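## Task

Move the roll of masking tape and the block of sticky notes into the storage bin that sits on the desk. Each item earns credit separately, and it counts only if, viewed from directly above, it lies wholly within the bin's walls. Nothing counts unless the bin finishes upright, nearly all on the desk, holding or supporting nothing else. Release the items and pull the robot away at the end; an item held in place only by the robot does not count. The robot must not topple or be left leaning, or the task fails.

## Robot and tools

Robot: a wheeled cart with a pan/tilt head camera and two arms, left_arm and right_arm, each ending in a gripper with one fixed jaw and one swinging jaw plus a wrist camera. Cameras: head_camera, left_wrist_camera, right_wrist_camera. Loose objects may occasionally be nudged by an outside disturbance.

Frames: the base frame sits on the floor between the drive wheels, x forward, y left, z up. The cart spans x = -0.35 to 0.07 m and is 0.53 m wide. Arm pan axes are vertical at x = -0.060, y = +0.155 (left) and -0.155 m (right); each shoulder is 0.03 m outward from its axis and 0.89 m high. Link lengths: upper arm 0.116, forearm 0.135, hand 0.162 m. The fixed-jaw tip reaches roughly 0.44 m from its pan axis and cannot get below about 0.55 m above the floor. The reported left_hand and right_hand are fixed-jaw tip positions in the base frame; a held object sits next to the tip on the swinging-jaw side. These can be off by a few centimetres, differently per arm. Odometry is the base frame as it was at scene start; it counts wheel rotation, so slip looks like travel; heading is positive leftward, -3.142 to 3.142.

execute_actions: argument actions is a list with zero or one action. An action may hold base, joints, or both; their motions start together. base holds exactly one of translate_m (metres, relative drive straight, forward positive, -1.4 to 1.4) or rotate_rad (radians, relative turn in place, left/counter-clockwise positive, -3.2 to 3.2). No sideways motion. joints is a single dictionary keyed by joint name, covering both arms and the head, each value an absolute target angle in radians. Ranges: head_pan_rad -3.2..3.2 (0 ahead, positive left); head_tilt_rad -0.76..1.45 (0 level, positive down); for each arm (prefix left_arm_ or right_arm_): shoulder_pan_rad -1.919..1.919, shoulder_lift_rad -1.745..1.745, elbow_flex_rad -1.69..1.58, wrist_flex_rad -1.658..1.658, wrist_roll_rad -2.743..2.841, gripper_rad 0..1.919. A joint or base omitted from an action may still be driving to an earlier target. Unknown keys or out-of-range numbers reject the whole call with no motion. cameras optionally lists cameras for returned images (null, omitted or all gives every camera, [] gives none). An empty action list just reports state and images.

Joint geometry: shoulder pan at 0 points left_arm to the left and right_arm to the right; positive rotates clockwise from above, so straight ahead is +1.571 for left and -1.571 for right. With lift, elbow and wrist flex all zero, the upper arm stands up tilted 0.24 rad outward and forearm and fingers are horizontal; positive values bend downward, and their sum is the finger angle below horizontal (1.571 = pointing down, which requires the forearm no more than 0.08 rad above horizontal). Wrist roll -1.522: jaws close across the arm plane, fixed jaw on the left looking outward; 1.619: fixed jaw on the right; 0.049: jaws close within the plane, fixed jaw below (level fingers) or toward the pan axis (fingers down). With level fingers over furniture, keep the fixed jaw on the left, since otherwise the hand body hangs about 0.08 m below the fingers. Gripper opening at the tips: 0 rad 0.003 m, 0.3 0.026, 0.6 0.049, 1 0.076, 1.919 0.106. Commanding below the contact angle squeezes, strongest about 0.2 rad under it; going lower gains little and can trip the jaw motor. A holding jaw reads off_target; done means empty or a very light grip.

Stowed pose: left_arm pan -1.75, lift 0.05, elbow 1.35, wrist_flex -1.55, wrist_roll -1.52; right_arm identical except pan 1.75. Stow in two steps, wrists first, then the other three joints, away from loose items. Leaving stow, do not move the wrists first. Turning in place with arms stowed needs 0.44 m clear radius. Near a desk, turning or reversing can snag the cart's rear and tip it over.

wait: seconds 0 to 10; sends nothing new and returns the same report as an empty action. zoom_image: camera plus region [x0, y0, x1, y1] in pixels of that camera's latest full image, origin top-left, at most 504 by 504. finished_scene: scene is the current scene number; it is final and reports success, and the next task arrives in its result. If resuming from a summary, first send an empty execute_actions to learn the scene and task.

Results: base_status and joint_status per motion. done: reached (for the base, wheels turned as commanded even if slipping). off_target: settled short, maybe still pushing, due to load, obstruction or a tripped motor. time_out: target dropped, holding in place. joint command not followed (with a cause line): a self-collision check refused that arm's targets (gripper still moves); affected joints show not_followed and may be retried on later actions until cleared. The check ignores furniture, cart, head, held items and jaws. on_its_own lists motion not commanded by the call. A stop reported by a call cancels the remaining motion and wait calls in that reply. Motor temperatures appear per arm in joint_positions order; MOTOR HOT warns from 55 °C; at 70 °C an OVER-TEMPERATURE FAULT stops that arm (limit_stop_at_motor_heat) until cooled; resend targets afterward.

Sag: loaded joints settle off target in the gravity direction; offset the next target by that amount upward. Overload: a joint stuck over about 0.30 rad from target for about 2 s (thinking time counts) trips to 20 % torque; reset by waiting until it stops moving, then targeting 0.2 rad past its reading away from the offending target (or 0.04 rad past the range end, or a jaw's end). To stop a blocked joint straining, set its target to its current reading. Payload about 0.4 kg per hand at full reach, 0.7 kg within 0.28 m of the pan axis, about 1 kg with both hands close in.

Avoid: arms or hands colliding or pressing on each other (can end the run), pulling hard on things in front (tips the robot), drops, slams and hard pushes. Release and retreat before ending the scene.

Each tool is called after ">>>" by a JSON object that holds its "api" and its "payload", one argument or row to a line.

## Session

>>> {"api": "execute_actions", "payload": {
  "actions": []
}}

Scene clock: 0.00 s.
Motor temperatures (°C, as the motors report them): left_arm=[18 18 17 18 19] | right_arm=[17 17 15 18 19]
base_odometry: x=+0.000 y=+0.000 heading=+0.000 (m, m, rad; odometry frame)
base_status: not commanded
joint_positions: head_pan_rad=+0.001 head_tilt_rad=-0.035 left_arm_shoulder_pan_rad=-1.749 left_arm_shoulder_lift_rad=+0.090 left_arm_elbow_flex_rad=+1.353 left_arm_wrist_flex_rad=-1.565 left_arm_wrist_roll_rad=-1.524 left_arm_gripper_rad=+1.920 right_arm_shoulder_pan_rad=+1.783 right_arm_shoulder_lift_rad=+0.047 right_arm_elbow_flex_rad=+1.378 right_arm_wrist_flex_rad=-1.613 right_arm_wrist_roll_rad=-1.548 right_arm_gripper_rad=+1.920
joint_status: not commanded
left_hand: x=-0.3048 y=+0.1031 z=+0.8898 quat_wxyz=(-0.067, -0.660, -0.058, +0.746) (m; base frame)
right_hand: x=-0.3022 y=-0.1107 z=+0.9023 quat_wxyz=(-0.071, +0.633, -0.076, -0.767) (m; base frame)
pictures: head_camera, left_wrist_camera, right_wrist_camera
Images, in order (width x height): head_camera 644x476, left_wrist_camera 644x476, right_wrist_camera 644x476.

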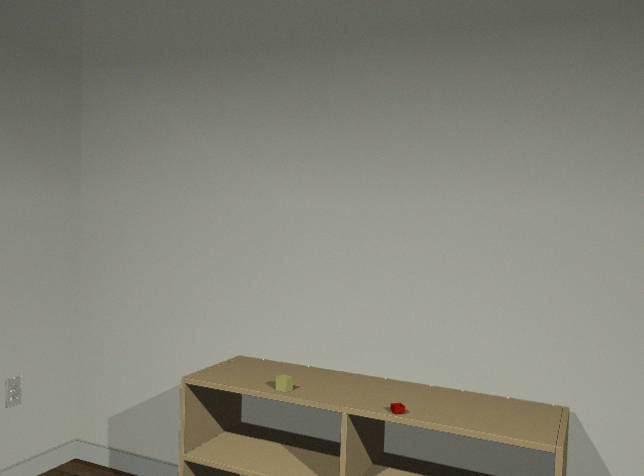

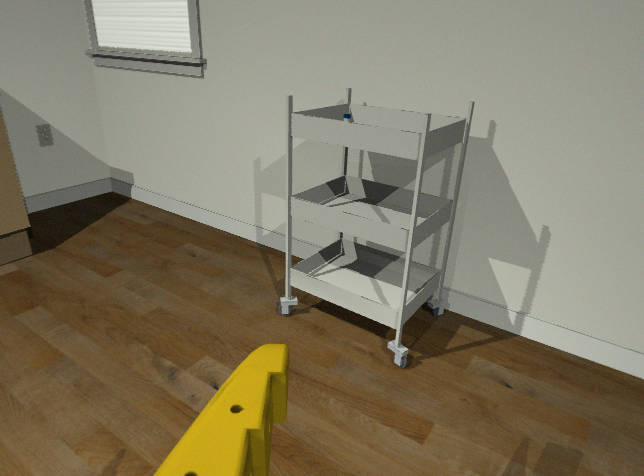

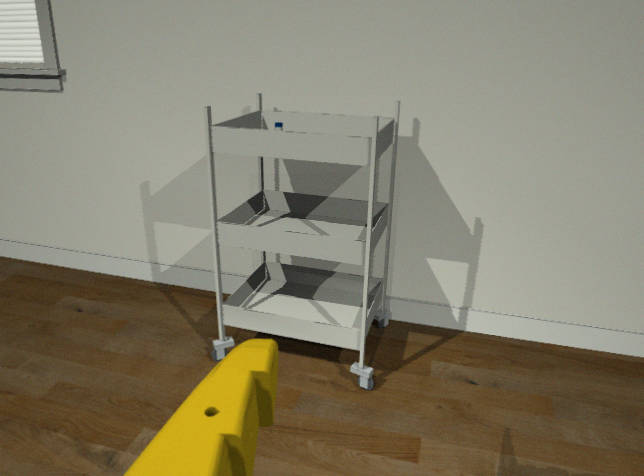

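>>> {"api": "execute_actions", "payload": {
  "actions": [
    {"joints":{"head_tilt_rad":0.5,"head_pan_rad":0}}
  ],
  "cameras": ["head_camera"]
}}

>>> {"api": "execute_actions", "payload": {
  "actions": [
    {"joints":{"head_pan_rad":-1.1}}
  ],
  "cameras": ["head_camera"]
}}

>>> {"api": "execute_actions", "payload": {
  "actions": [
    {"joints":{"head_pan_rad":-2.2}}
  ],
  "cameras": ["head_camera"]
}}

Scene clock: 1.30 s.
Motor temperatures (°C, as the motors report them): left_arm=[18 18 17 18 19] | right_arm=[17 17 15 18 19]
base_odometry: x=+0.000 y=+0.000 heading=+0.000 (m, m, rad; odometry frame)
base_status: not commanded
joint_positions: head_pan_rad=+0.001 head_tilt_rad=+0.494 left_arm_shoulder_pan_rad=-1.749 left_arm_shoulder_lift_rad=+0.090 left_arm_elbow_flex_rad=+1.353 left_arm_wrist_flex_rad=-1.565 left_arm_wrist_roll_rad=-1.524 left_arm_gripper_rad=+1.920 right_arm_shoulder_pan_rad=+1.783 right_arm_shoulder_lift_rad=+0.047 right_arm_elbow_flex_rad=+1.378 right_arm_wrist_flex_rad=-1.613 right_arm_wrist_roll_rad=-1.548 right_arm_gripper_rad=+1.920
joint_status: all done
left_hand: x=-0.3048 y=+0.1031 z=+0.8898 quat_wxyz=(-0.067, -0.660, -0.058, +0.746) (m; base frame)
right_hand: x=-0.3022 y=-0.1107 z=+0.9023 quat_wxyz=(-0.071, +0.633, -0.076, -0.767) (m; base frame)
pictures: head_camera
Images, in order (width x height): head_camera 644x476.

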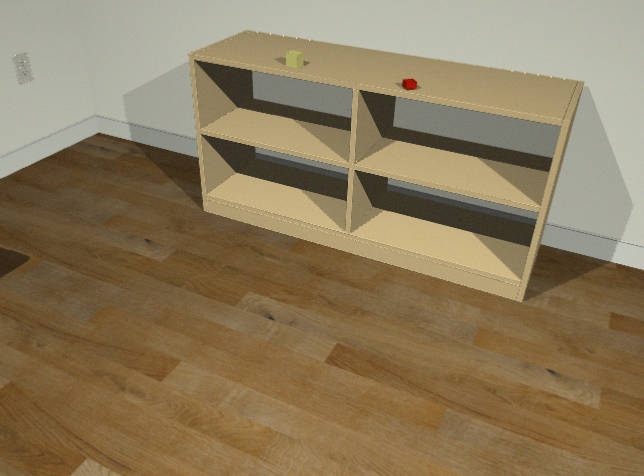

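Scene clock: 2.83 s.
Motor temperatures (°C, as the motors report them): left_arm=[18 18 17 18 19] | right_arm=[17 17 15 18 19]
base_odometry: x=+0.000 y=+0.000 heading=+0.000 (m, m, rad; odometry frame)
base_status: not commanded
joint_positions: head_pan_rad=-1.090 head_tilt_rad=+0.494 left_arm_shoulder_pan_rad=-1.749 left_arm_shoulder_lift_rad=+0.090 left_arm_elbow_flex_rad=+1.353 left_arm_wrist_flex_rad=-1.565 left_arm_wrist_roll_rad=-1.524 left_arm_gripper_rad=+1.920 right_arm_shoulder_pan_rad=+1.783 right_arm_shoulder_lift_rad=+0.047 right_arm_elbow_flex_rad=+1.378 right_arm_wrist_flex_rad=-1.613 right_arm_wrist_roll_rad=-1.548 right_arm_gripper_rad=+1.920
joint_status: all done
left_hand: x=-0.3048 y=+0.1031 z=+0.8898 quat_wxyz=(-0.067, -0.660, -0.058, +0.746) (m; base frame)
right_hand: x=-0.3022 y=-0.1107 z=+0.9023 quat_wxyz=(-0.071, +0.633, -0.076, -0.767) (m; base frame)
pictures: head_camera
Images, in order (width x height): head_camera 644x476.

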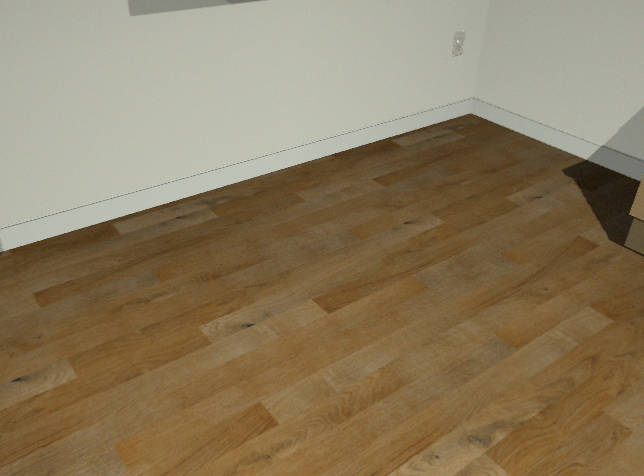

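Scene clock: 4.37 s.
Motor temperatures (°C, as the motors report them): left_arm=[18 18 17 18 19] | right_arm=[17 17 15 18 19]
base_odometry: x=+0.000 y=+0.000 heading=+0.000 (m, m, rad; odometry frame)
base_status: not commanded
joint_positions: head_pan_rad=-2.190 head_tilt_rad=+0.494 left_arm_shoulder_pan_rad=-1.749 left_arm_shoulder_lift_rad=+0.090 left_arm_elbow_flex_rad=+1.353 left_arm_wrist_flex_rad=-1.565 left_arm_wrist_roll_rad=-1.524 left_arm_gripper_rad=+1.920 right_arm_shoulder_pan_rad=+1.783 right_arm_shoulder_lift_rad=+0.047 right_arm_elbow_flex_rad=+1.378 right_arm_wrist_flex_rad=-1.613 right_arm_wrist_roll_rad=-1.548 right_arm_gripper_rad=+1.920
joint_status: all done
left_hand: x=-0.3048 y=+0.1031 z=+0.8898 quat_wxyz=(-0.067, -0.660, -0.058, +0.746) (m; base frame)
right_hand: x=-0.3022 y=-0.1107 z=+0.9023 quat_wxyz=(-0.071, +0.633, -0.076, -0.767) (m; base frame)
pictures: head_camera
Images, in order (width x height): head_camera 644x476.

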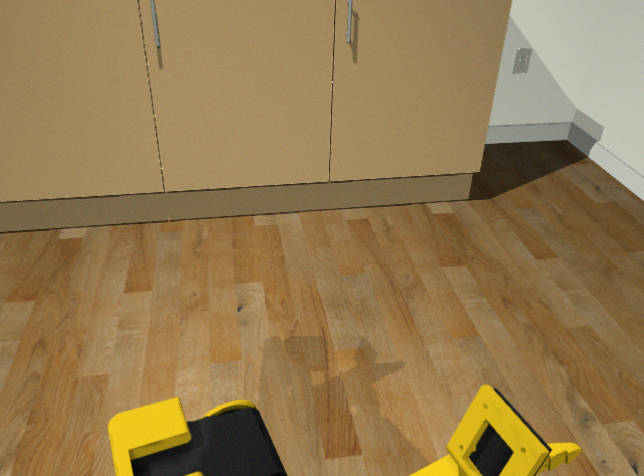

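>>> {"api": "execute_actions", "payload": {
  "actions": [
    {"joints":{"head_pan_rad":-2.05,"head_tilt_rad":0.1}}
  ],
  "cameras": ["head_camera"]
}}

>>> {"api": "execute_actions", "payload": {
  "actions": [
    {"joints":{"head_pan_rad":1.1,"head_tilt_rad":0.4}}
  ],
  "cameras": ["head_camera"]
}}

Scene clock: 5.53 s.
Motor temperatures (°C, as the motors report them): left_arm=[18 18 17 18 19] | right_arm=[17 17 15 18 19]
base_odometry: x=+0.000 y=+0.000 heading=+0.000 (m, m, rad; odometry frame)
base_status: not commanded
joint_positions: head_pan_rad=-2.060 head_tilt_rad=+0.112 left_arm_shoulder_pan_rad=-1.749 left_arm_shoulder_lift_rad=+0.090 left_arm_elbow_flex_rad=+1.353 left_arm_wrist_flex_rad=-1.565 left_arm_wrist_roll_rad=-1.524 left_arm_gripper_rad=+1.920 right_arm_shoulder_pan_rad=+1.783 right_arm_shoulder_lift_rad=+0.047 right_arm_elbow_flex_rad=+1.378 right_arm_wrist_flex_rad=-1.613 right_arm_wrist_roll_rad=-1.548 right_arm_gripper_rad=+1.920
joint_status: all done
left_hand: x=-0.3048 y=+0.1031 z=+0.8898 quat_wxyz=(-0.067, -0.660, -0.058, +0.746) (m; base frame)
right_hand: x=-0.3022 y=-0.1107 z=+0.9023 quat_wxyz=(-0.071, +0.633, -0.076, -0.767) (m; base frame)
pictures: head_camera
Images, in order (width x height): head_camera 644x476.

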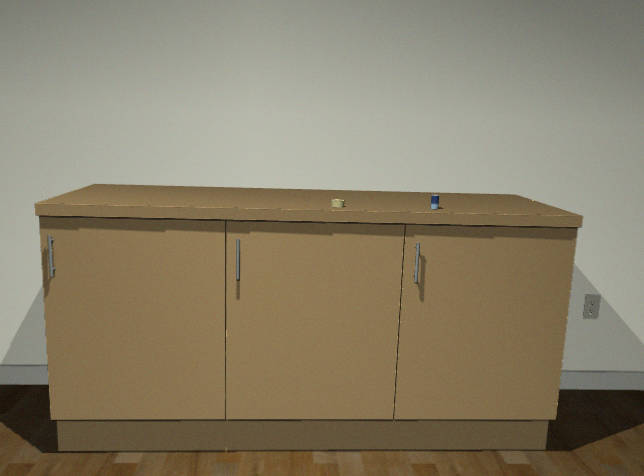

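Scene clock: 8.43 s.
Motor temperatures (°C, as the motors report them): left_arm=[18 18 17 18 19] | right_arm=[17 17 15 18 19]
base_odometry: x=+0.000 y=+0.000 heading=+0.000 (m, m, rad; odometry frame)
base_status: not commanded
joint_positions: head_pan_rad=+1.090 head_tilt_rad=+0.393 left_arm_shoulder_pan_rad=-1.749 left_arm_shoulder_lift_rad=+0.090 left_arm_elbow_flex_rad=+1.353 left_arm_wrist_flex_rad=-1.565 left_arm_wrist_roll_rad=-1.524 left_arm_gripper_rad=+1.920 right_arm_shoulder_pan_rad=+1.783 right_arm_shoulder_lift_rad=+0.047 right_arm_elbow_flex_rad=+1.378 right_arm_wrist_flex_rad=-1.613 right_arm_wrist_roll_rad=-1.548 right_arm_gripper_rad=+1.920
joint_status: all done
left_hand: x=-0.3048 y=+0.1031 z=+0.8898 quat_wxyz=(-0.067, -0.660, -0.058, +0.746) (m; base frame)
right_hand: x=-0.3022 y=-0.1107 z=+0.9023 quat_wxyz=(-0.071, +0.633, -0.076, -0.767) (m; base frame)
pictures: head_camera
Images, in order (width x height): head_camera 644x476.

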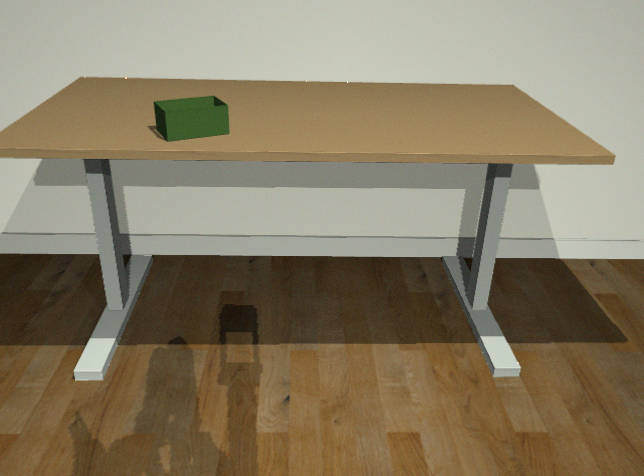

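>>> {"api": "execute_actions", "payload": {
  "actions": [
    {"base":{"rotate_rad":-2.0},"joints":{"head_pan_rad":0,"head_tilt_rad":0.2,"left_arm_shoulder_pan_rad":1.45,"right_arm_shoulder_pan_rad":-1.571,"left_arm_shoulder_lift_rad":-0.6,"right_arm_shoulder_lift_rad":-0.3,"left_arm_elbow_flex_rad":0.9,"right_arm_elbow_flex_rad":0.3}}
  ],
  "cameras": ["head_camera"]
}}

>>> {"api": "execute_actions", "payload": {
  "actions": [
    {"base":{"translate_m":1.2},"joints":{"head_tilt_rad":0.4,"right_arm_wrist_flex_rad":0.5,"right_arm_gripper_rad":1.1}}
  ],
  "cameras": ["head_camera","right_wrist_camera"]
}}

Scene clock: 12.57 s.
Motor temperatures (°C, as the motors report them): left_arm=[18 18 17 18 19] | right_arm=[17 17 15 18 19]
base_odometry: x=-0.001 y=+0.000 heading=-1.999 (m, m, rad; odometry frame)
base_status: done
joint_positions: head_pan_rad=+0.010 head_tilt_rad=+0.213 left_arm_shoulder_pan_rad=+1.440 left_arm_shoulder_lift_rad=-0.576 left_arm_elbow_flex_rad=+0.936 left_arm_wrist_flex_rad=-1.565 left_arm_wrist_roll_rad=-1.524 left_arm_gripper_rad=+1.920 right_arm_shoulder_pan_rad=-1.564 right_arm_shoulder_lift_rad=-0.272 right_arm_elbow_flex_rad=+0.332 right_arm_wrist_flex_rad=-1.613 right_arm_wrist_roll_rad=-1.548 right_arm_gripper_rad=+1.920
joint_status: all done
left_hand: x=+0.1158 y=+0.1858 z=+1.1108 quat_wxyz=(+0.981, -0.012, +0.182, +0.065) (m; base frame)
right_hand: x=+0.1050 y=-0.1484 z=+1.1676 quat_wxyz=(+1.000, +0.000, +0.009, +0.010) (m; base frame)
pictures: head_camera
Images, in order (width x height): head_camera 644x476.

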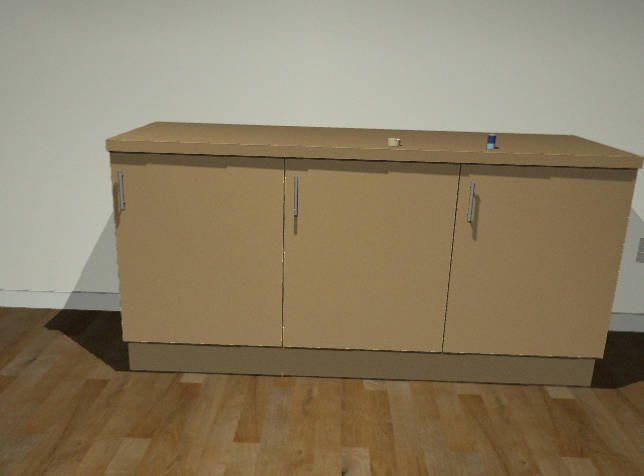

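Scene clock: 19.33 s.
Motor temperatures (°C, as the motors report them): left_arm=[18 18 17 18 19] | right_arm=[17 17 15 18 19]
base_odometry: x=-0.499 y=-1.092 heading=-1.997 (m, m, rad; odometry frame)
base_status: done
joint_positions: head_pan_rad=+0.010 head_tilt_rad=+0.394 left_arm_shoulder_pan_rad=+1.440 left_arm_shoulder_lift_rad=-0.579 left_arm_elbow_flex_rad=+0.936 left_arm_wrist_flex_rad=-1.565 left_arm_wrist_roll_rad=-1.524 left_arm_gripper_rad=+1.920 right_arm_shoulder_pan_rad=-1.564 right_arm_shoulder_lift_rad=-0.273 right_arm_elbow_flex_rad=+0.332 right_arm_wrist_flex_rad=+0.496 right_arm_wrist_roll_rad=-1.548 right_arm_gripper_rad=+1.109
joint_status: all done
left_hand: x=+0.1151 y=+0.1858 z=+1.1113 quat_wxyz=(+0.981, -0.012, +0.180, +0.065) (m; base frame)
right_hand: x=+0.2384 y=-0.1492 z=+0.9227 quat_wxyz=(+0.486, +0.014, +0.874, +0.005) (m; base frame)
pictures: head_camera, right_wrist_camera
Images, in order (width x height): head_camera 644x476, right_wrist_camera 644x476.

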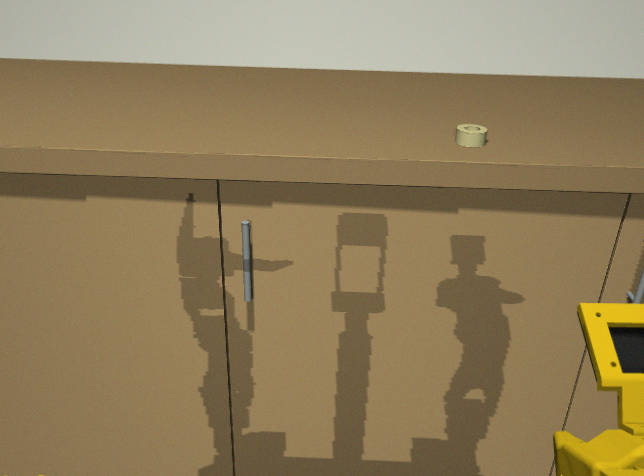

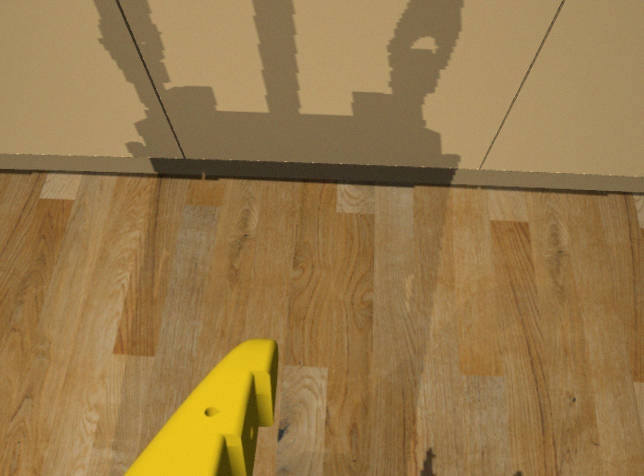

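>>> {"api": "execute_actions", "payload": {
  "actions": [
    {"base":{"rotate_rad":-0.05},"joints":{"right_arm_wrist_flex_rad":0.25,"right_arm_elbow_flex_rad":0.2,"left_arm_shoulder_lift_rad":-1.0}}
  ],
  "cameras": []
}}

>>> {"api": "execute_actions", "payload": {
  "actions": [
    {"base":{"translate_m":0.45},"joints":{"head_tilt_rad":0.65,"head_pan_rad":-0.3}}
  ],
  "cameras": ["head_camera","right_wrist_camera"]
}}

Scene clock: 20.73 s.
Motor temperatures (°C, as the motors report them): left_arm=[18 18 17 18 19] | right_arm=[17 17 15 18 19]
base_odometry: x=-0.499 y=-1.092 heading=-2.047 (m, m, rad; odometry frame)
base_status: done
joint_positions: head_pan_rad=+0.010 head_tilt_rad=+0.394 left_arm_shoulder_pan_rad=+1.440 left_arm_shoulder_lift_rad=-0.989 left_arm_elbow_flex_rad=+0.933 left_arm_wrist_flex_rad=-1.565 left_arm_wrist_roll_rad=-1.524 left_arm_gripper_rad=+1.920 right_arm_shoulder_pan_rad=-1.566 right_arm_shoulder_lift_rad=-0.273 right_arm_elbow_flex_rad=+0.241 right_arm_wrist_flex_rad=+0.268 right_arm_wrist_roll_rad=-1.548 right_arm_gripper_rad=+1.109
joint_status: all done
left_hand: x=+0.0167 y=+0.1729 z=+1.1523 quat_wxyz=(+0.998, +0.002, -0.025, +0.066) (m; base frame)
right_hand: x=+0.2577 y=-0.1489 z=+0.9820 quat_wxyz=(+0.619, +0.012, +0.785, +0.007) (m; base frame)
pictures: none
No camera images: the call's "cameras" was empty. Leave "cameras" out to get every camera's image.

Scene clock: 23.83 s.
Motor temperatures (°C, as the motors report them): left_arm=[18 18 17 18 19] | right_arm=[17 17 15 18 19]
base_odometry: x=-0.706 y=-1.491 heading=-2.048 (m, m, rad; odometry frame)
base_status: done
joint_positions: head_pan_rad=-0.290 head_tilt_rad=+0.644 left_arm_shoulder_pan_rad=+1.440 left_arm_shoulder_lift_rad=-0.992 left_arm_elbow_flex_rad=+0.933 left_arm_wrist_flex_rad=-1.565 left_arm_wrist_roll_rad=-1.524 left_arm_gripper_rad=+1.920 right_arm_shoulder_pan_rad=-1.566 right_arm_shoulder_lift_rad=-0.273 right_arm_elbow_flex_rad=+0.241 right_arm_wrist_flex_rad=+0.268 right_arm_wrist_roll_rad=-1.548 right_arm_gripper_rad=+1.109
joint_status: all done
left_hand: x=+0.0160 y=+0.1727 z=+1.1525 quat_wxyz=(+0.997, +0.002, -0.026, +0.066) (m; base frame)
right_hand: x=+0.2577 y=-0.1489 z=+0.9820 quat_wxyz=(+0.619, +0.012, +0.785, +0.007) (m; base frame)
pictures: head_camera, right_wrist_camera
Images, in order (width x height): head_camera 644x476, right_wrist_camera 644x476.

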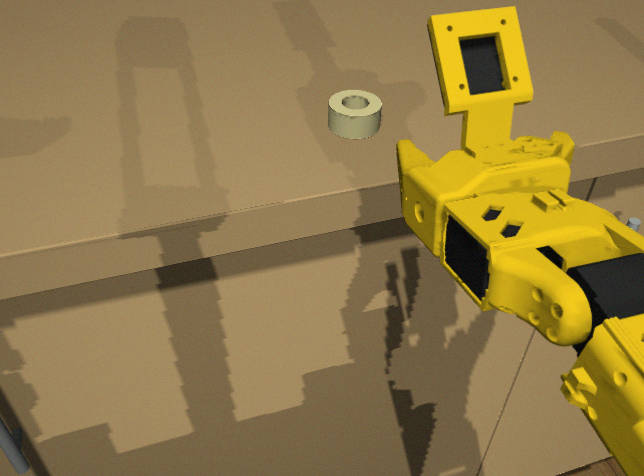

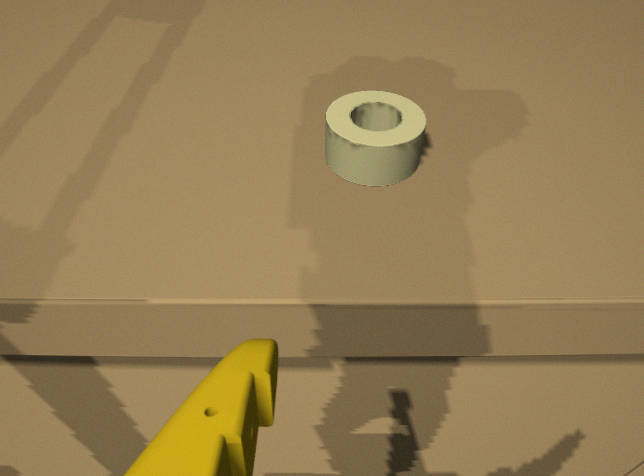

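>>> {"api": "execute_actions", "payload": {
  "actions": [
    {"base":{"translate_m":0.09},"joints":{"right_arm_wrist_flex_rad":0.5,"head_tilt_rad":0.75}}
  ],
  "cameras": ["head_camera","right_wrist_camera"]
}}

Scene clock: 25.37 s.
Motor temperatures (°C, as the motors report them): left_arm=[18 18 17 18 19] | right_arm=[17 17 15 18 19]
base_odometry: x=-0.748 y=-1.571 heading=-2.049 (m, m, rad; odometry frame)
base_status: done
joint_positions: head_pan_rad=-0.290 head_tilt_rad=+0.745 left_arm_shoulder_pan_rad=+1.440 left_arm_shoulder_lift_rad=-0.992 left_arm_elbow_flex_rad=+0.933 left_arm_wrist_flex_rad=-1.565 left_arm_wrist_roll_rad=-1.524 left_arm_gripper_rad=+1.920 right_arm_shoulder_pan_rad=-1.566 right_arm_shoulder_lift_rad=-0.273 right_arm_elbow_flex_rad=+0.240 right_arm_wrist_flex_rad=+0.498 right_arm_wrist_roll_rad=-1.548 right_arm_gripper_rad=+1.109
joint_status: all done
left_hand: x=+0.0160 y=+0.1727 z=+1.1525 quat_wxyz=(+0.997, +0.002, -0.026, +0.066) (m; base frame)
right_hand: x=+0.2452 y=-0.1488 z=+0.9478 quat_wxyz=(+0.525, +0.013, +0.851, +0.006) (m; base frame)
pictures: head_camera, right_wrist_camera
Images, in order (width x height): head_camera 644x476, right_wrist_camera 644x476.

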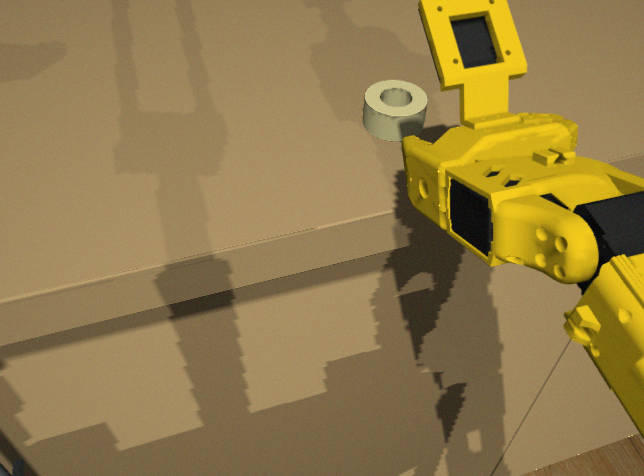

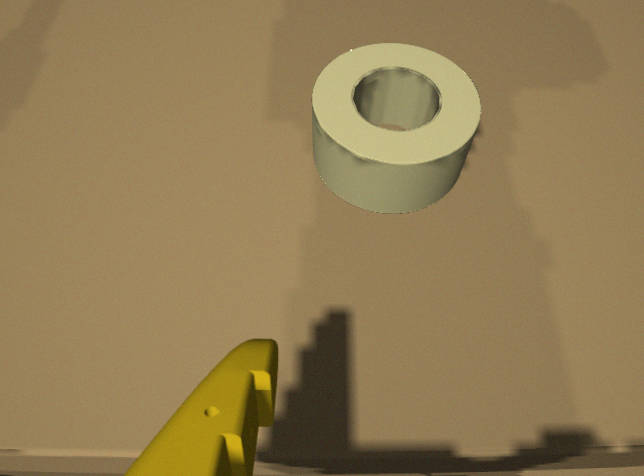

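>>> {"api": "execute_actions", "payload": {
  "actions": [
    {"base":{"translate_m":0.075},"joints":{"right_arm_elbow_flex_rad":0.27}}
  ],
  "cameras": ["head_camera","right_wrist_camera"]
}}

Scene clock: 26.63 s.
Motor temperatures (°C, as the motors report them): left_arm=[18 18 17 18 19] | right_arm=[17 17 15 18 19]
base_odometry: x=-0.782 y=-1.638 heading=-2.048 (m, m, rad; odometry frame)
base_status: done
joint_positions: head_pan_rad=-0.290 head_tilt_rad=+0.745 left_arm_shoulder_pan_rad=+1.440 left_arm_shoulder_lift_rad=-0.992 left_arm_elbow_flex_rad=+0.933 left_arm_wrist_flex_rad=-1.565 left_arm_wrist_roll_rad=-1.524 left_arm_gripper_rad=+1.920 right_arm_shoulder_pan_rad=-1.566 right_arm_shoulder_lift_rad=-0.273 right_arm_elbow_flex_rad=+0.274 right_arm_wrist_flex_rad=+0.498 right_arm_wrist_roll_rad=-1.548 right_arm_gripper_rad=+1.109
joint_status: all done
left_hand: x=+0.0160 y=+0.1727 z=+1.1525 quat_wxyz=(+0.997, +0.002, -0.026, +0.066) (m; base frame)
right_hand: x=+0.2429 y=-0.1488 z=+0.9384 quat_wxyz=(+0.511, +0.014, +0.859, +0.005) (m; base frame)
pictures: head_camera, right_wrist_camera
Images, in order (width x height): head_camera 644x476, right_wrist_camera 644x476.

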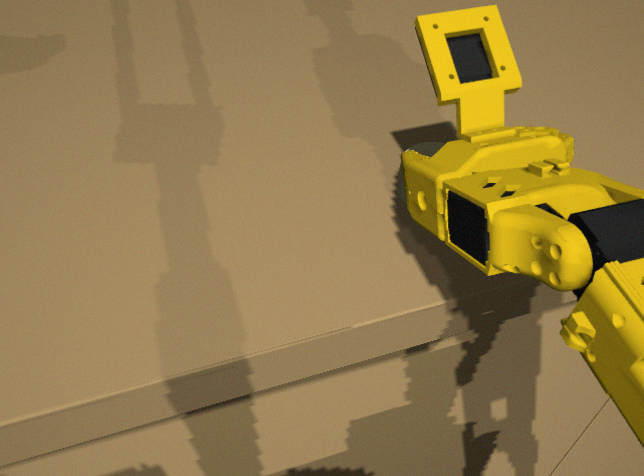

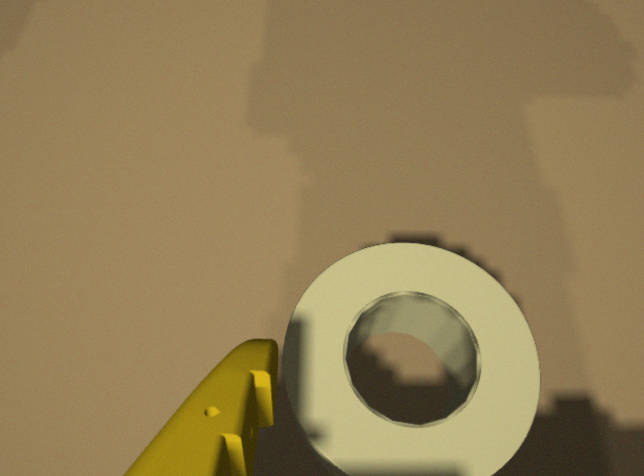

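>>> {"api": "execute_actions", "payload": {
  "actions": [
    {"base":{"translate_m":0.01},"joints":{"right_arm_shoulder_lift_rad":-0.21,"right_arm_shoulder_pan_rad":-1.59}}
  ],
  "cameras": ["right_wrist_camera"]
}}

Scene clock: 27.53 s.
Motor temperatures (°C, as the motors report them): left_arm=[18 18 17 18 19] | right_arm=[17 17 15 18 19]
base_odometry: x=-0.787 y=-1.647 heading=-2.048 (m, m, rad; odometry frame)
base_status: done
joint_positions: head_pan_rad=-0.290 head_tilt_rad=+0.745 left_arm_shoulder_pan_rad=+1.440 left_arm_shoulder_lift_rad=-0.992 left_arm_elbow_flex_rad=+0.933 left_arm_wrist_flex_rad=-1.565 left_arm_wrist_roll_rad=-1.524 left_arm_gripper_rad=+1.920 right_arm_shoulder_pan_rad=-1.583 right_arm_shoulder_lift_rad=-0.201 right_arm_elbow_flex_rad=+0.275 right_arm_wrist_flex_rad=+0.498 right_arm_wrist_roll_rad=-1.548 right_arm_gripper_rad=+1.109
joint_status: all done
left_hand: x=+0.0160 y=+0.1727 z=+1.1525 quat_wxyz=(+0.997, +0.002, -0.026, +0.066) (m; base frame)
right_hand: x=+0.2451 y=-0.1437 z=+0.9183 quat_wxyz=(+0.479, +0.006, +0.878, +0.009) (m; base frame)
pictures: right_wrist_camera
Images, in order (width x height): right_wrist_camera 644x476.

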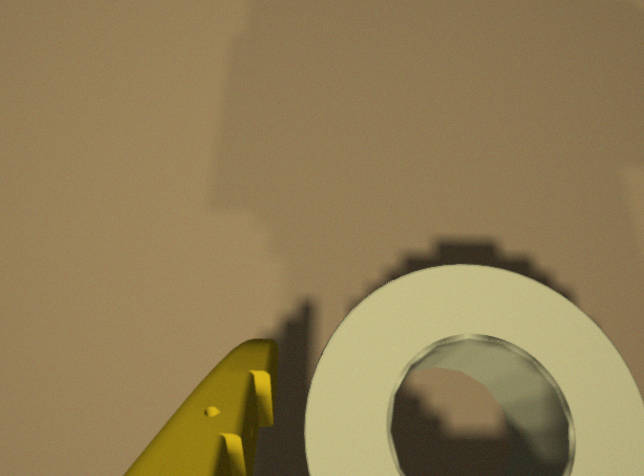

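>>> {"api": "execute_actions", "payload": {
  "actions": [
    {"joints":{"right_arm_gripper_rad":0.42}}
  ],
  "cameras": ["right_wrist_camera"]
}}

Scene clock: 28.50 s.
Motor temperatures (°C, as the motors report them): left_arm=[18 18 17 18 19] | right_arm=[17 17 15 18 19]
base_odometry: x=-0.787 y=-1.647 heading=-2.048 (m, m, rad; odometry frame)
base_status: not commanded
joint_positions: head_pan_rad=-0.290 head_tilt_rad=+0.745 left_arm_shoulder_pan_rad=+1.440 left_arm_shoulder_lift_rad=-0.992 left_arm_elbow_flex_rad=+0.933 left_arm_wrist_flex_rad=-1.565 left_arm_wrist_roll_rad=-1.524 left_arm_gripper_rad=+1.920 right_arm_shoulder_pan_rad=-1.584 right_arm_shoulder_lift_rad=-0.201 right_arm_elbow_flex_rad=+0.275 right_arm_wrist_flex_rad=+0.498 right_arm_wrist_roll_rad=-1.548 right_arm_gripper_rad=+0.550
joint_status: right_arm_gripper_rad off_target (ended at +0.550, target +0.420)
left_hand: x=+0.0160 y=+0.1727 z=+1.1525 quat_wxyz=(+0.997, +0.002, -0.026, +0.066) (m; base frame)
right_hand: x=+0.2451 y=-0.1432 z=+0.9183 quat_wxyz=(+0.479, +0.006, +0.878, +0.010) (m; base frame)
pictures: right_wrist_camera
Images, in order (width x height): right_wrist_camera 644x476.

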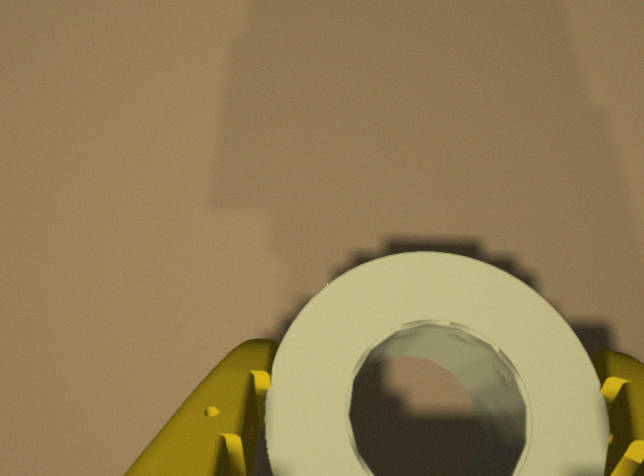

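>>> {"api": "execute_actions", "payload": {
  "actions": [
    {"joints":{"right_arm_gripper_rad":0.37,"right_arm_shoulder_lift_rad":-0.5}}
  ],
  "cameras": []
}}

>>> {"api": "execute_actions", "payload": {
  "actions": [
    {"base":{"translate_m":-0.15},"joints":{"right_arm_shoulder_lift_rad":-0.9,"right_arm_elbow_flex_rad":0.7}}
  ],
  "cameras": ["right_wrist_camera"]
}}

>>> {"api": "execute_actions", "payload": {
  "actions": [
    {"base":{"rotate_rad":-0.36}}
  ],
  "cameras": []
}}

>>> {"api": "execute_actions", "payload": {
  "actions": [
    {"base":{"translate_m":-1.4},"joints":{"head_pan_rad":3.0,"head_tilt_rad":0.4}}
  ],
  "cameras": ["head_camera","right_wrist_camera"]
}}

Scene clock: 30.33 s.
Motor temperatures (°C, as the motors report them): left_arm=[18 18 17 18 19] | right_arm=[17 18 15 18 19]
base_odometry: x=-0.787 y=-1.647 heading=-2.048 (m, m, rad; odometry frame)
base_status: not commanded
joint_positions: head_pan_rad=-0.290 head_tilt_rad=+0.745 left_arm_shoulder_pan_rad=+1.440 left_arm_shoulder_lift_rad=-0.992 left_arm_elbow_flex_rad=+0.933 left_arm_wrist_flex_rad=-1.565 left_arm_wrist_roll_rad=-1.524 left_arm_gripper_rad=+1.920 right_arm_shoulder_pan_rad=-1.584 right_arm_shoulder_lift_rad=-0.464 right_arm_elbow_flex_rad=+0.277 right_arm_wrist_flex_rad=+0.498 right_arm_wrist_roll_rad=-1.548 right_arm_gripper_rad=+0.545
joint_status: right_arm_gripper_rad off_target (ended at +0.545, target +0.370); the others done
left_hand: x=+0.0160 y=+0.1727 z=+1.1525 quat_wxyz=(+0.997, +0.002, -0.026, +0.066) (m; base frame)
right_hand: x=+0.2294 y=-0.1434 z=+0.9883 quat_wxyz=(+0.589, +0.005, +0.808, +0.012) (m; base frame)
pictures: none
No camera images: the call's "cameras" was empty. Leave "cameras" out to get every camera's image.

Scene clock: 31.93 s.
Motor temperatures (°C, as the motors report them): left_arm=[18 18 17 18 19] | right_arm=[17 18 15 18 19]
base_odometry: x=-0.718 y=-1.514 heading=-2.049 (m, m, rad; odometry frame)
base_status: done
joint_positions: head_pan_rad=-0.290 head_tilt_rad=+0.745 left_arm_shoulder_pan_rad=+1.440 left_arm_shoulder_lift_rad=-0.992 left_arm_elbow_flex_rad=+0.933 left_arm_wrist_flex_rad=-1.565 left_arm_wrist_roll_rad=-1.524 left_arm_gripper_rad=+1.920 right_arm_shoulder_pan_rad=-1.584 right_arm_shoulder_lift_rad=-0.876 right_arm_elbow_flex_rad=+0.706 right_arm_wrist_flex_rad=+0.498 right_arm_wrist_roll_rad=-1.548 right_arm_gripper_rad=+0.545
joint_status: all done
left_hand: x=+0.0160 y=+0.1727 z=+1.1525 quat_wxyz=(+0.997, +0.002, -0.026, +0.066) (m; base frame)
right_hand: x=+0.1857 y=-0.1440 z=+0.9638 quat_wxyz=(+0.582, +0.005, +0.813, +0.012) (m; base frame)
pictures: right_wrist_camera
Images, in order (width x height): right_wrist_camera 644x476.

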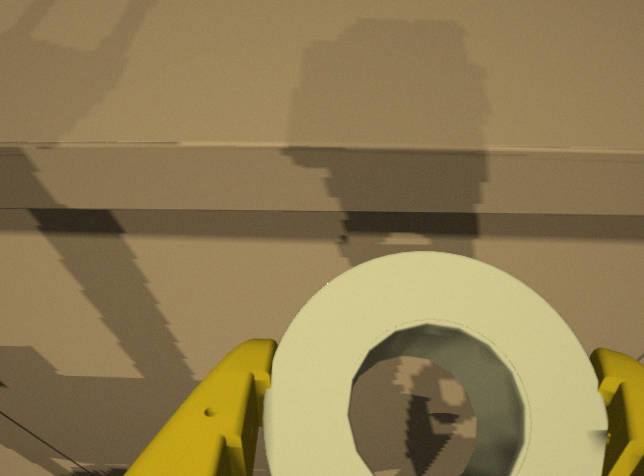

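Scene clock: 33.10 s.
Motor temperatures (°C, as the motors report them): left_arm=[18 18 17 18 19] | right_arm=[17 18 15 18 19]
base_odometry: x=-0.718 y=-1.514 heading=-2.407 (m, m, rad; odometry frame)
base_status: done
joint_positions: head_pan_rad=-0.290 head_tilt_rad=+0.745 left_arm_shoulder_pan_rad=+1.440 left_arm_shoulder_lift_rad=-0.992 left_arm_elbow_flex_rad=+0.933 left_arm_wrist_flex_rad=-1.565 left_arm_wrist_roll_rad=-1.524 left_arm_gripper_rad=+1.920 right_arm_shoulder_pan_rad=-1.584 right_arm_shoulder_lift_rad=-0.876 right_arm_elbow_flex_rad=+0.706 right_arm_wrist_flex_rad=+0.498 right_arm_wrist_roll_rad=-1.548 right_arm_gripper_rad=+0.545
joint_status: not commanded
left_hand: x=+0.0160 y=+0.1727 z=+1.1525 quat_wxyz=(+0.997, +0.002, -0.026, +0.066) (m; base frame)
right_hand: x=+0.1857 y=-0.1440 z=+0.9638 quat_wxyz=(+0.582, +0.005, +0.813, +0.012) (m; base frame)
pictures: none
No camera images: the call's "cameras" was empty. Leave "cameras" out to get every camera's image.

Scene clock: 40.97 s.
Motor temperatures (°C, as the motors report them): left_arm=[18 18 17 18 19] | right_arm=[17 18 15 18 19]
base_odometry: x=+0.323 y=-0.578 heading=-2.409 (m, m, rad; odometry frame)
base_status: done
joint_positions: head_pan_rad=+2.990 head_tilt_rad=+0.413 left_arm_shoulder_pan_rad=+1.440 left_arm_shoulder_lift_rad=-0.992 left_arm_elbow_flex_rad=+0.933 left_arm_wrist_flex_rad=-1.565 left_arm_wrist_roll_rad=-1.524 left_arm_gripper_rad=+1.920 right_arm_shoulder_pan_rad=-1.584 right_arm_shoulder_lift_rad=-0.876 right_arm_elbow_flex_rad=+0.706 right_arm_wrist_flex_rad=+0.498 right_arm_wrist_roll_rad=-1.548 right_arm_gripper_rad=+0.545
joint_status: all done
left_hand: x=+0.0160 y=+0.1727 z=+1.1525 quat_wxyz=(+0.997, +0.002, -0.026, +0.066) (m; base frame)
right_hand: x=+0.1857 y=-0.1440 z=+0.9638 quat_wxyz=(+0.582, +0.005, +0.813, +0.012) (m; base frame)
pictures: head_camera, right_wrist_camera
Images, in order (width x height): head_camera 644x476, right_wrist_camera 644x476.

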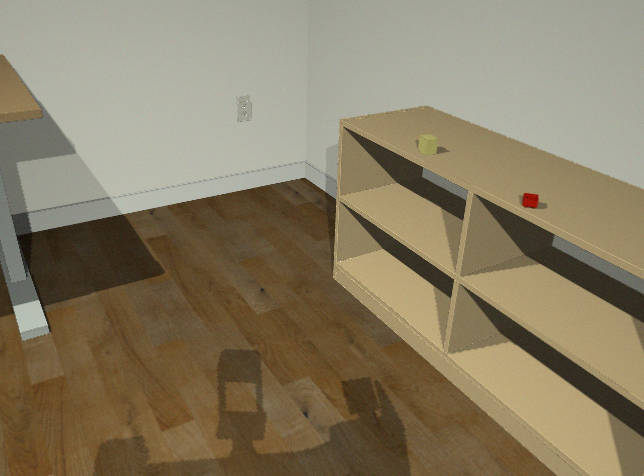

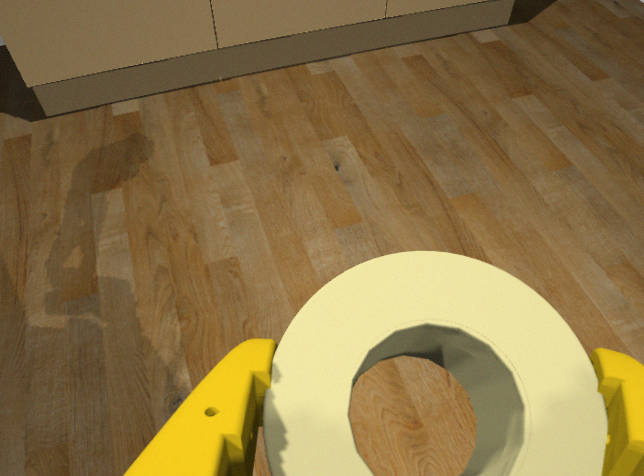

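>>> {"api": "execute_actions", "payload": {
  "actions": [
    {"base":{"translate_m":-1.23},"joints":{"head_pan_rad":0.15,"head_tilt_rad":0.7,"left_arm_shoulder_pan_rad":1.571,"left_arm_shoulder_lift_rad":0.0,"left_arm_elbow_flex_rad":0.3,"left_arm_wrist_flex_rad":1.2,"left_arm_gripper_rad":1.1}}
  ],
  "cameras": []
}}

>>> {"api": "execute_actions", "payload": {
  "actions": [
    {"base":{"rotate_rad":1.96}}
  ],
  "cameras": ["head_camera","left_wrist_camera"]
}}

Scene clock: 48.43 s.
Motor temperatures (°C, as the motors report them): left_arm=[18 18 17 18 19] | right_arm=[17 18 15 18 19]
base_odometry: x=+1.239 y=+0.244 heading=-2.410 (m, m, rad; odometry frame)
base_status: done
joint_positions: head_pan_rad=+0.160 head_tilt_rad=+0.695 left_arm_shoulder_pan_rad=+1.562 left_arm_shoulder_lift_rad=+0.011 left_arm_elbow_flex_rad=+0.336 left_arm_wrist_flex_rad=+1.193 left_arm_wrist_roll_rad=-1.524 left_arm_gripper_rad=+1.108 right_arm_shoulder_pan_rad=-1.584 right_arm_shoulder_lift_rad=-0.876 right_arm_elbow_flex_rad=+0.706 right_arm_wrist_flex_rad=+0.498 right_arm_wrist_roll_rad=-1.548 right_arm_gripper_rad=+0.545
joint_status: all done
left_hand: x=+0.1328 y=+0.1645 z=+0.8047 quat_wxyz=(+0.015, -0.004, +1.000, +0.000) (m; base frame)
right_hand: x=+0.1857 y=-0.1440 z=+0.9638 quat_wxyz=(+0.582, +0.005, +0.813, +0.012) (m; base frame)
pictures: none
No camera images: the call's "cameras" was empty. Leave "cameras" out to get every camera's image.

Scene clock: 51.57 s.
Motor temperatures (°C, as the motors report them): left_arm=[18 18 17 18 19] | right_arm=[17 18 15 18 19]
base_odometry: x=+1.240 y=+0.244 heading=-0.452 (m, m, rad; odometry frame)
base_status: done
joint_positions: head_pan_rad=+0.160 head_tilt_rad=+0.695 left_arm_shoulder_pan_rad=+1.562 left_arm_shoulder_lift_rad=+0.011 left_arm_elbow_flex_rad=+0.336 left_arm_wrist_flex_rad=+1.193 left_arm_wrist_roll_rad=-1.524 left_arm_gripper_rad=+1.108 right_arm_shoulder_pan_rad=-1.584 right_arm_shoulder_lift_rad=-0.876 right_arm_elbow_flex_rad=+0.706 right_arm_wrist_flex_rad=+0.498 right_arm_wrist_roll_rad=-1.548 right_arm_gripper_rad=+0.545
joint_status: not commanded
left_hand: x=+0.1328 y=+0.1645 z=+0.8047 quat_wxyz=(+0.015, -0.004, +1.000, +0.000) (m; base frame)
right_hand: x=+0.1857 y=-0.1440 z=+0.9638 quat_wxyz=(+0.582, +0.005, +0.813, +0.012) (m; base frame)
pictures: head_camera, left_wrist_camera
Images, in order (width x height): head_camera 644x476, left_wrist_camera 644x476.

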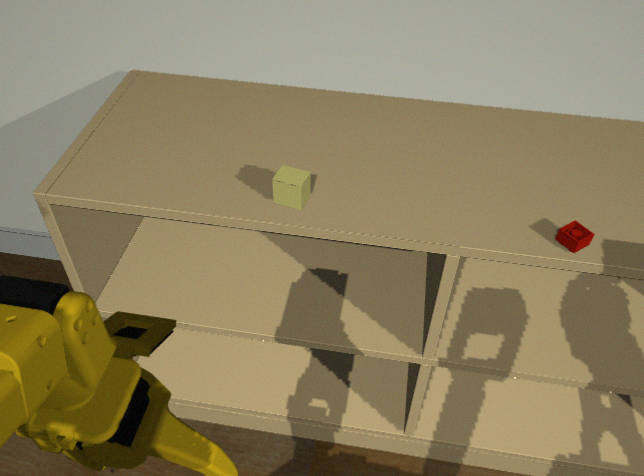

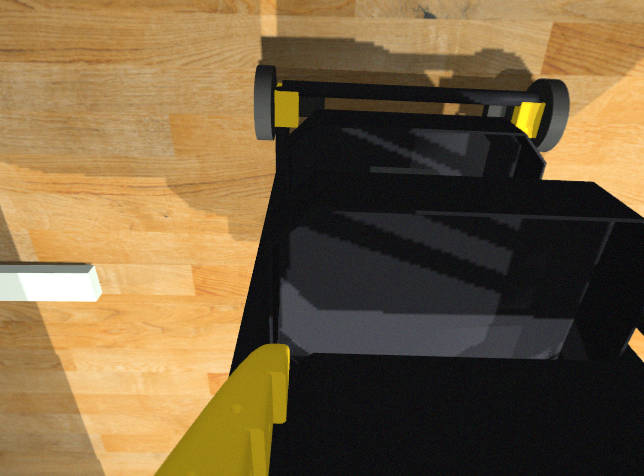

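>>> {"api": "execute_actions", "payload": {
  "actions": [
    {"base":{"rotate_rad":0.04},"joints":{"left_arm_shoulder_lift_rad":0.78,"left_arm_elbow_flex_rad":-0.03,"left_arm_wrist_flex_rad":0.34}}
  ],
  "cameras": []
}}

>>> {"api": "execute_actions", "payload": {
  "actions": [
    {"base":{"translate_m":0.39},"joints":{"head_tilt_rad":1.0,"head_pan_rad":0.3}}
  ],
  "cameras": ["head_camera","left_wrist_camera"]
}}

Scene clock: 53.40 s.
Motor temperatures (°C, as the motors report them): left_arm=[18 18 17 18 19] | right_arm=[17 18 15 18 19]
base_odometry: x=+1.239 y=+0.244 heading=-0.410 (m, m, rad; odometry frame)
base_status: done
joint_positions: head_pan_rad=+0.160 head_tilt_rad=+0.695 left_arm_shoulder_pan_rad=+1.562 left_arm_shoulder_lift_rad=+0.798 left_arm_elbow_flex_rad=+0.003 left_arm_wrist_flex_rad=+0.351 left_arm_wrist_roll_rad=-1.524 left_arm_gripper_rad=+1.108 right_arm_shoulder_pan_rad=-1.584 right_arm_shoulder_lift_rad=-0.876 right_arm_elbow_flex_rad=+0.706 right_arm_wrist_flex_rad=+0.498 right_arm_wrist_roll_rad=-1.548 right_arm_gripper_rad=+0.545
joint_status: all done
left_hand: x=+0.2330 y=+0.1654 z=+0.7124 quat_wxyz=(+0.207, -0.004, +0.978, +0.001) (m; base frame)
right_hand: x=+0.1857 y=-0.1440 z=+0.9638 quat_wxyz=(+0.582, +0.005, +0.813, +0.012) (m; base frame)
pictures: none
No camera images: the call's "cameras" was empty. Leave "cameras" out to get every camera's image.

Scene clock: 56.27 s.
Motor temperatures (°C, as the motors report them): left_arm=[18 18 17 18 19] | right_arm=[17 18 15 18 19]
base_odometry: x=+1.597 y=+0.090 heading=-0.408 (m, m, rad; odometry frame)
base_status: done
joint_positions: head_pan_rad=+0.290 head_tilt_rad=+0.995 left_arm_shoulder_pan_rad=+1.562 left_arm_shoulder_lift_rad=+0.798 left_arm_elbow_flex_rad=+0.002 left_arm_wrist_flex_rad=+0.351 left_arm_wrist_roll_rad=-1.524 left_arm_gripper_rad=+1.108 right_arm_shoulder_pan_rad=-1.584 right_arm_shoulder_lift_rad=-0.878 right_arm_elbow_flex_rad=+0.706 right_arm_wrist_flex_rad=+0.498 right_arm_wrist_roll_rad=-1.548 right_arm_gripper_rad=+0.545
joint_status: all done
left_hand: x=+0.2333 y=+0.1654 z=+0.7126 quat_wxyz=(+0.208, -0.004, +0.978, +0.001) (m; base frame)
right_hand: x=+0.1856 y=-0.1440 z=+0.9642 quat_wxyz=(+0.583, +0.005, +0.813, +0.012) (m; base frame)
pictures: head_camera, left_wrist_camera
Images, in order (width x height): head_camera 644x476, left_wrist_camera 644x476.

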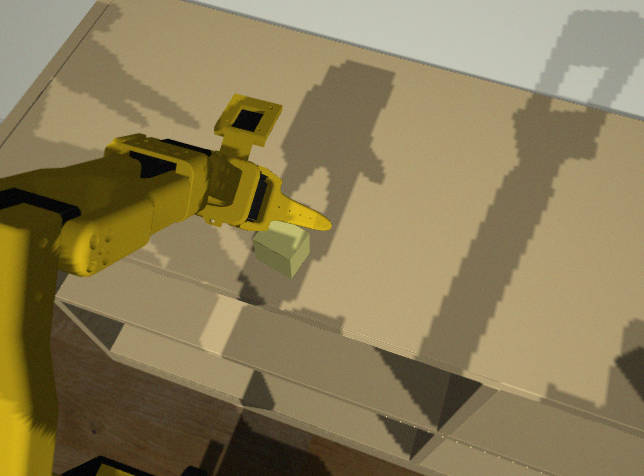

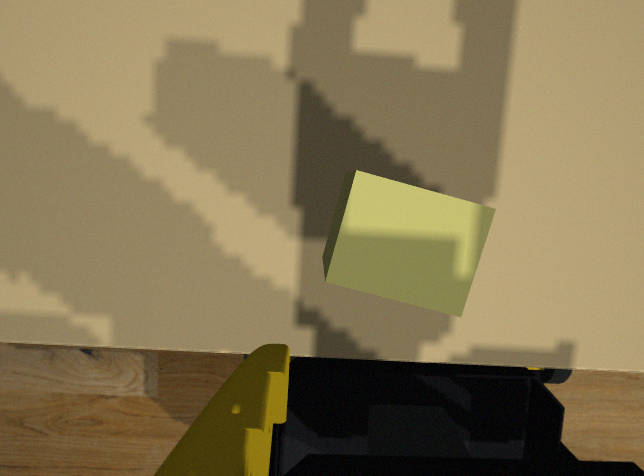

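>>> {"api": "execute_actions", "payload": {
  "actions": [
    {"base":{"translate_m":0.02},"joints":{"left_arm_shoulder_lift_rad":1.07,"left_arm_elbow_flex_rad":-0.24,"left_arm_wrist_flex_rad":0.29,"left_arm_wrist_roll_rad":-1.8}}
  ],
  "cameras": ["head_camera","left_wrist_camera"]
}}

Scene clock: 57.53 s.
Motor temperatures (°C, as the motors report them): left_arm=[18 18 17 18 19] | right_arm=[17 18 15 18 19]
base_odometry: x=+1.616 y=+0.081 heading=-0.408 (m, m, rad; odometry frame)
base_status: done
joint_positions: head_pan_rad=+0.290 head_tilt_rad=+0.995 left_arm_shoulder_pan_rad=+1.562 left_arm_shoulder_lift_rad=+1.088 left_arm_elbow_flex_rad=-0.208 left_arm_wrist_flex_rad=+0.301 left_arm_wrist_roll_rad=-1.794 left_arm_gripper_rad=+1.108 right_arm_shoulder_pan_rad=-1.584 right_arm_shoulder_lift_rad=-0.878 right_arm_elbow_flex_rad=+0.706 right_arm_wrist_flex_rad=+0.498 right_arm_wrist_roll_rad=-1.548 right_arm_gripper_rad=+0.545
joint_status: all done
left_hand: x=+0.2358 y=+0.1652 z=+0.6730 quat_wxyz=(+0.192, +0.128, +0.973, +0.027) (m; base frame)
right_hand: x=+0.1856 y=-0.1440 z=+0.9642 quat_wxyz=(+0.583, +0.005, +0.813, +0.012) (m; base frame)
pictures: head_camera, left_wrist_camera
Images, in order (width x height): head_camera 644x476, left_wrist_camera 644x476.

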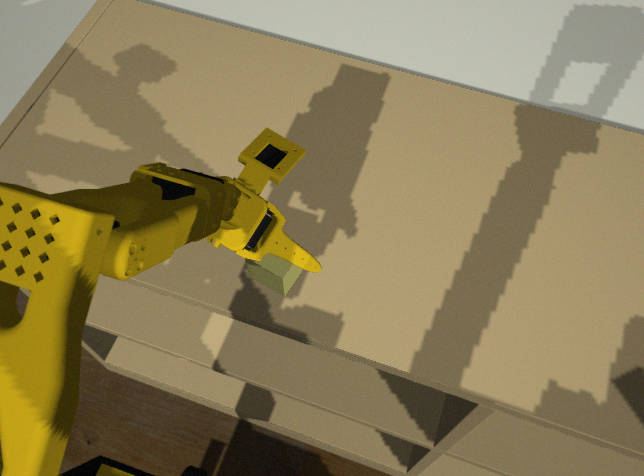

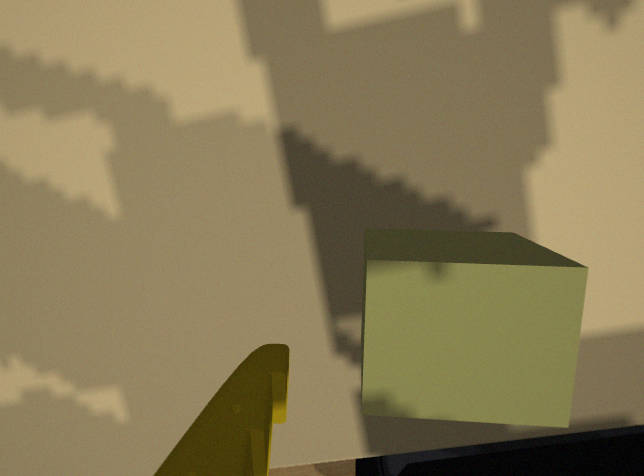

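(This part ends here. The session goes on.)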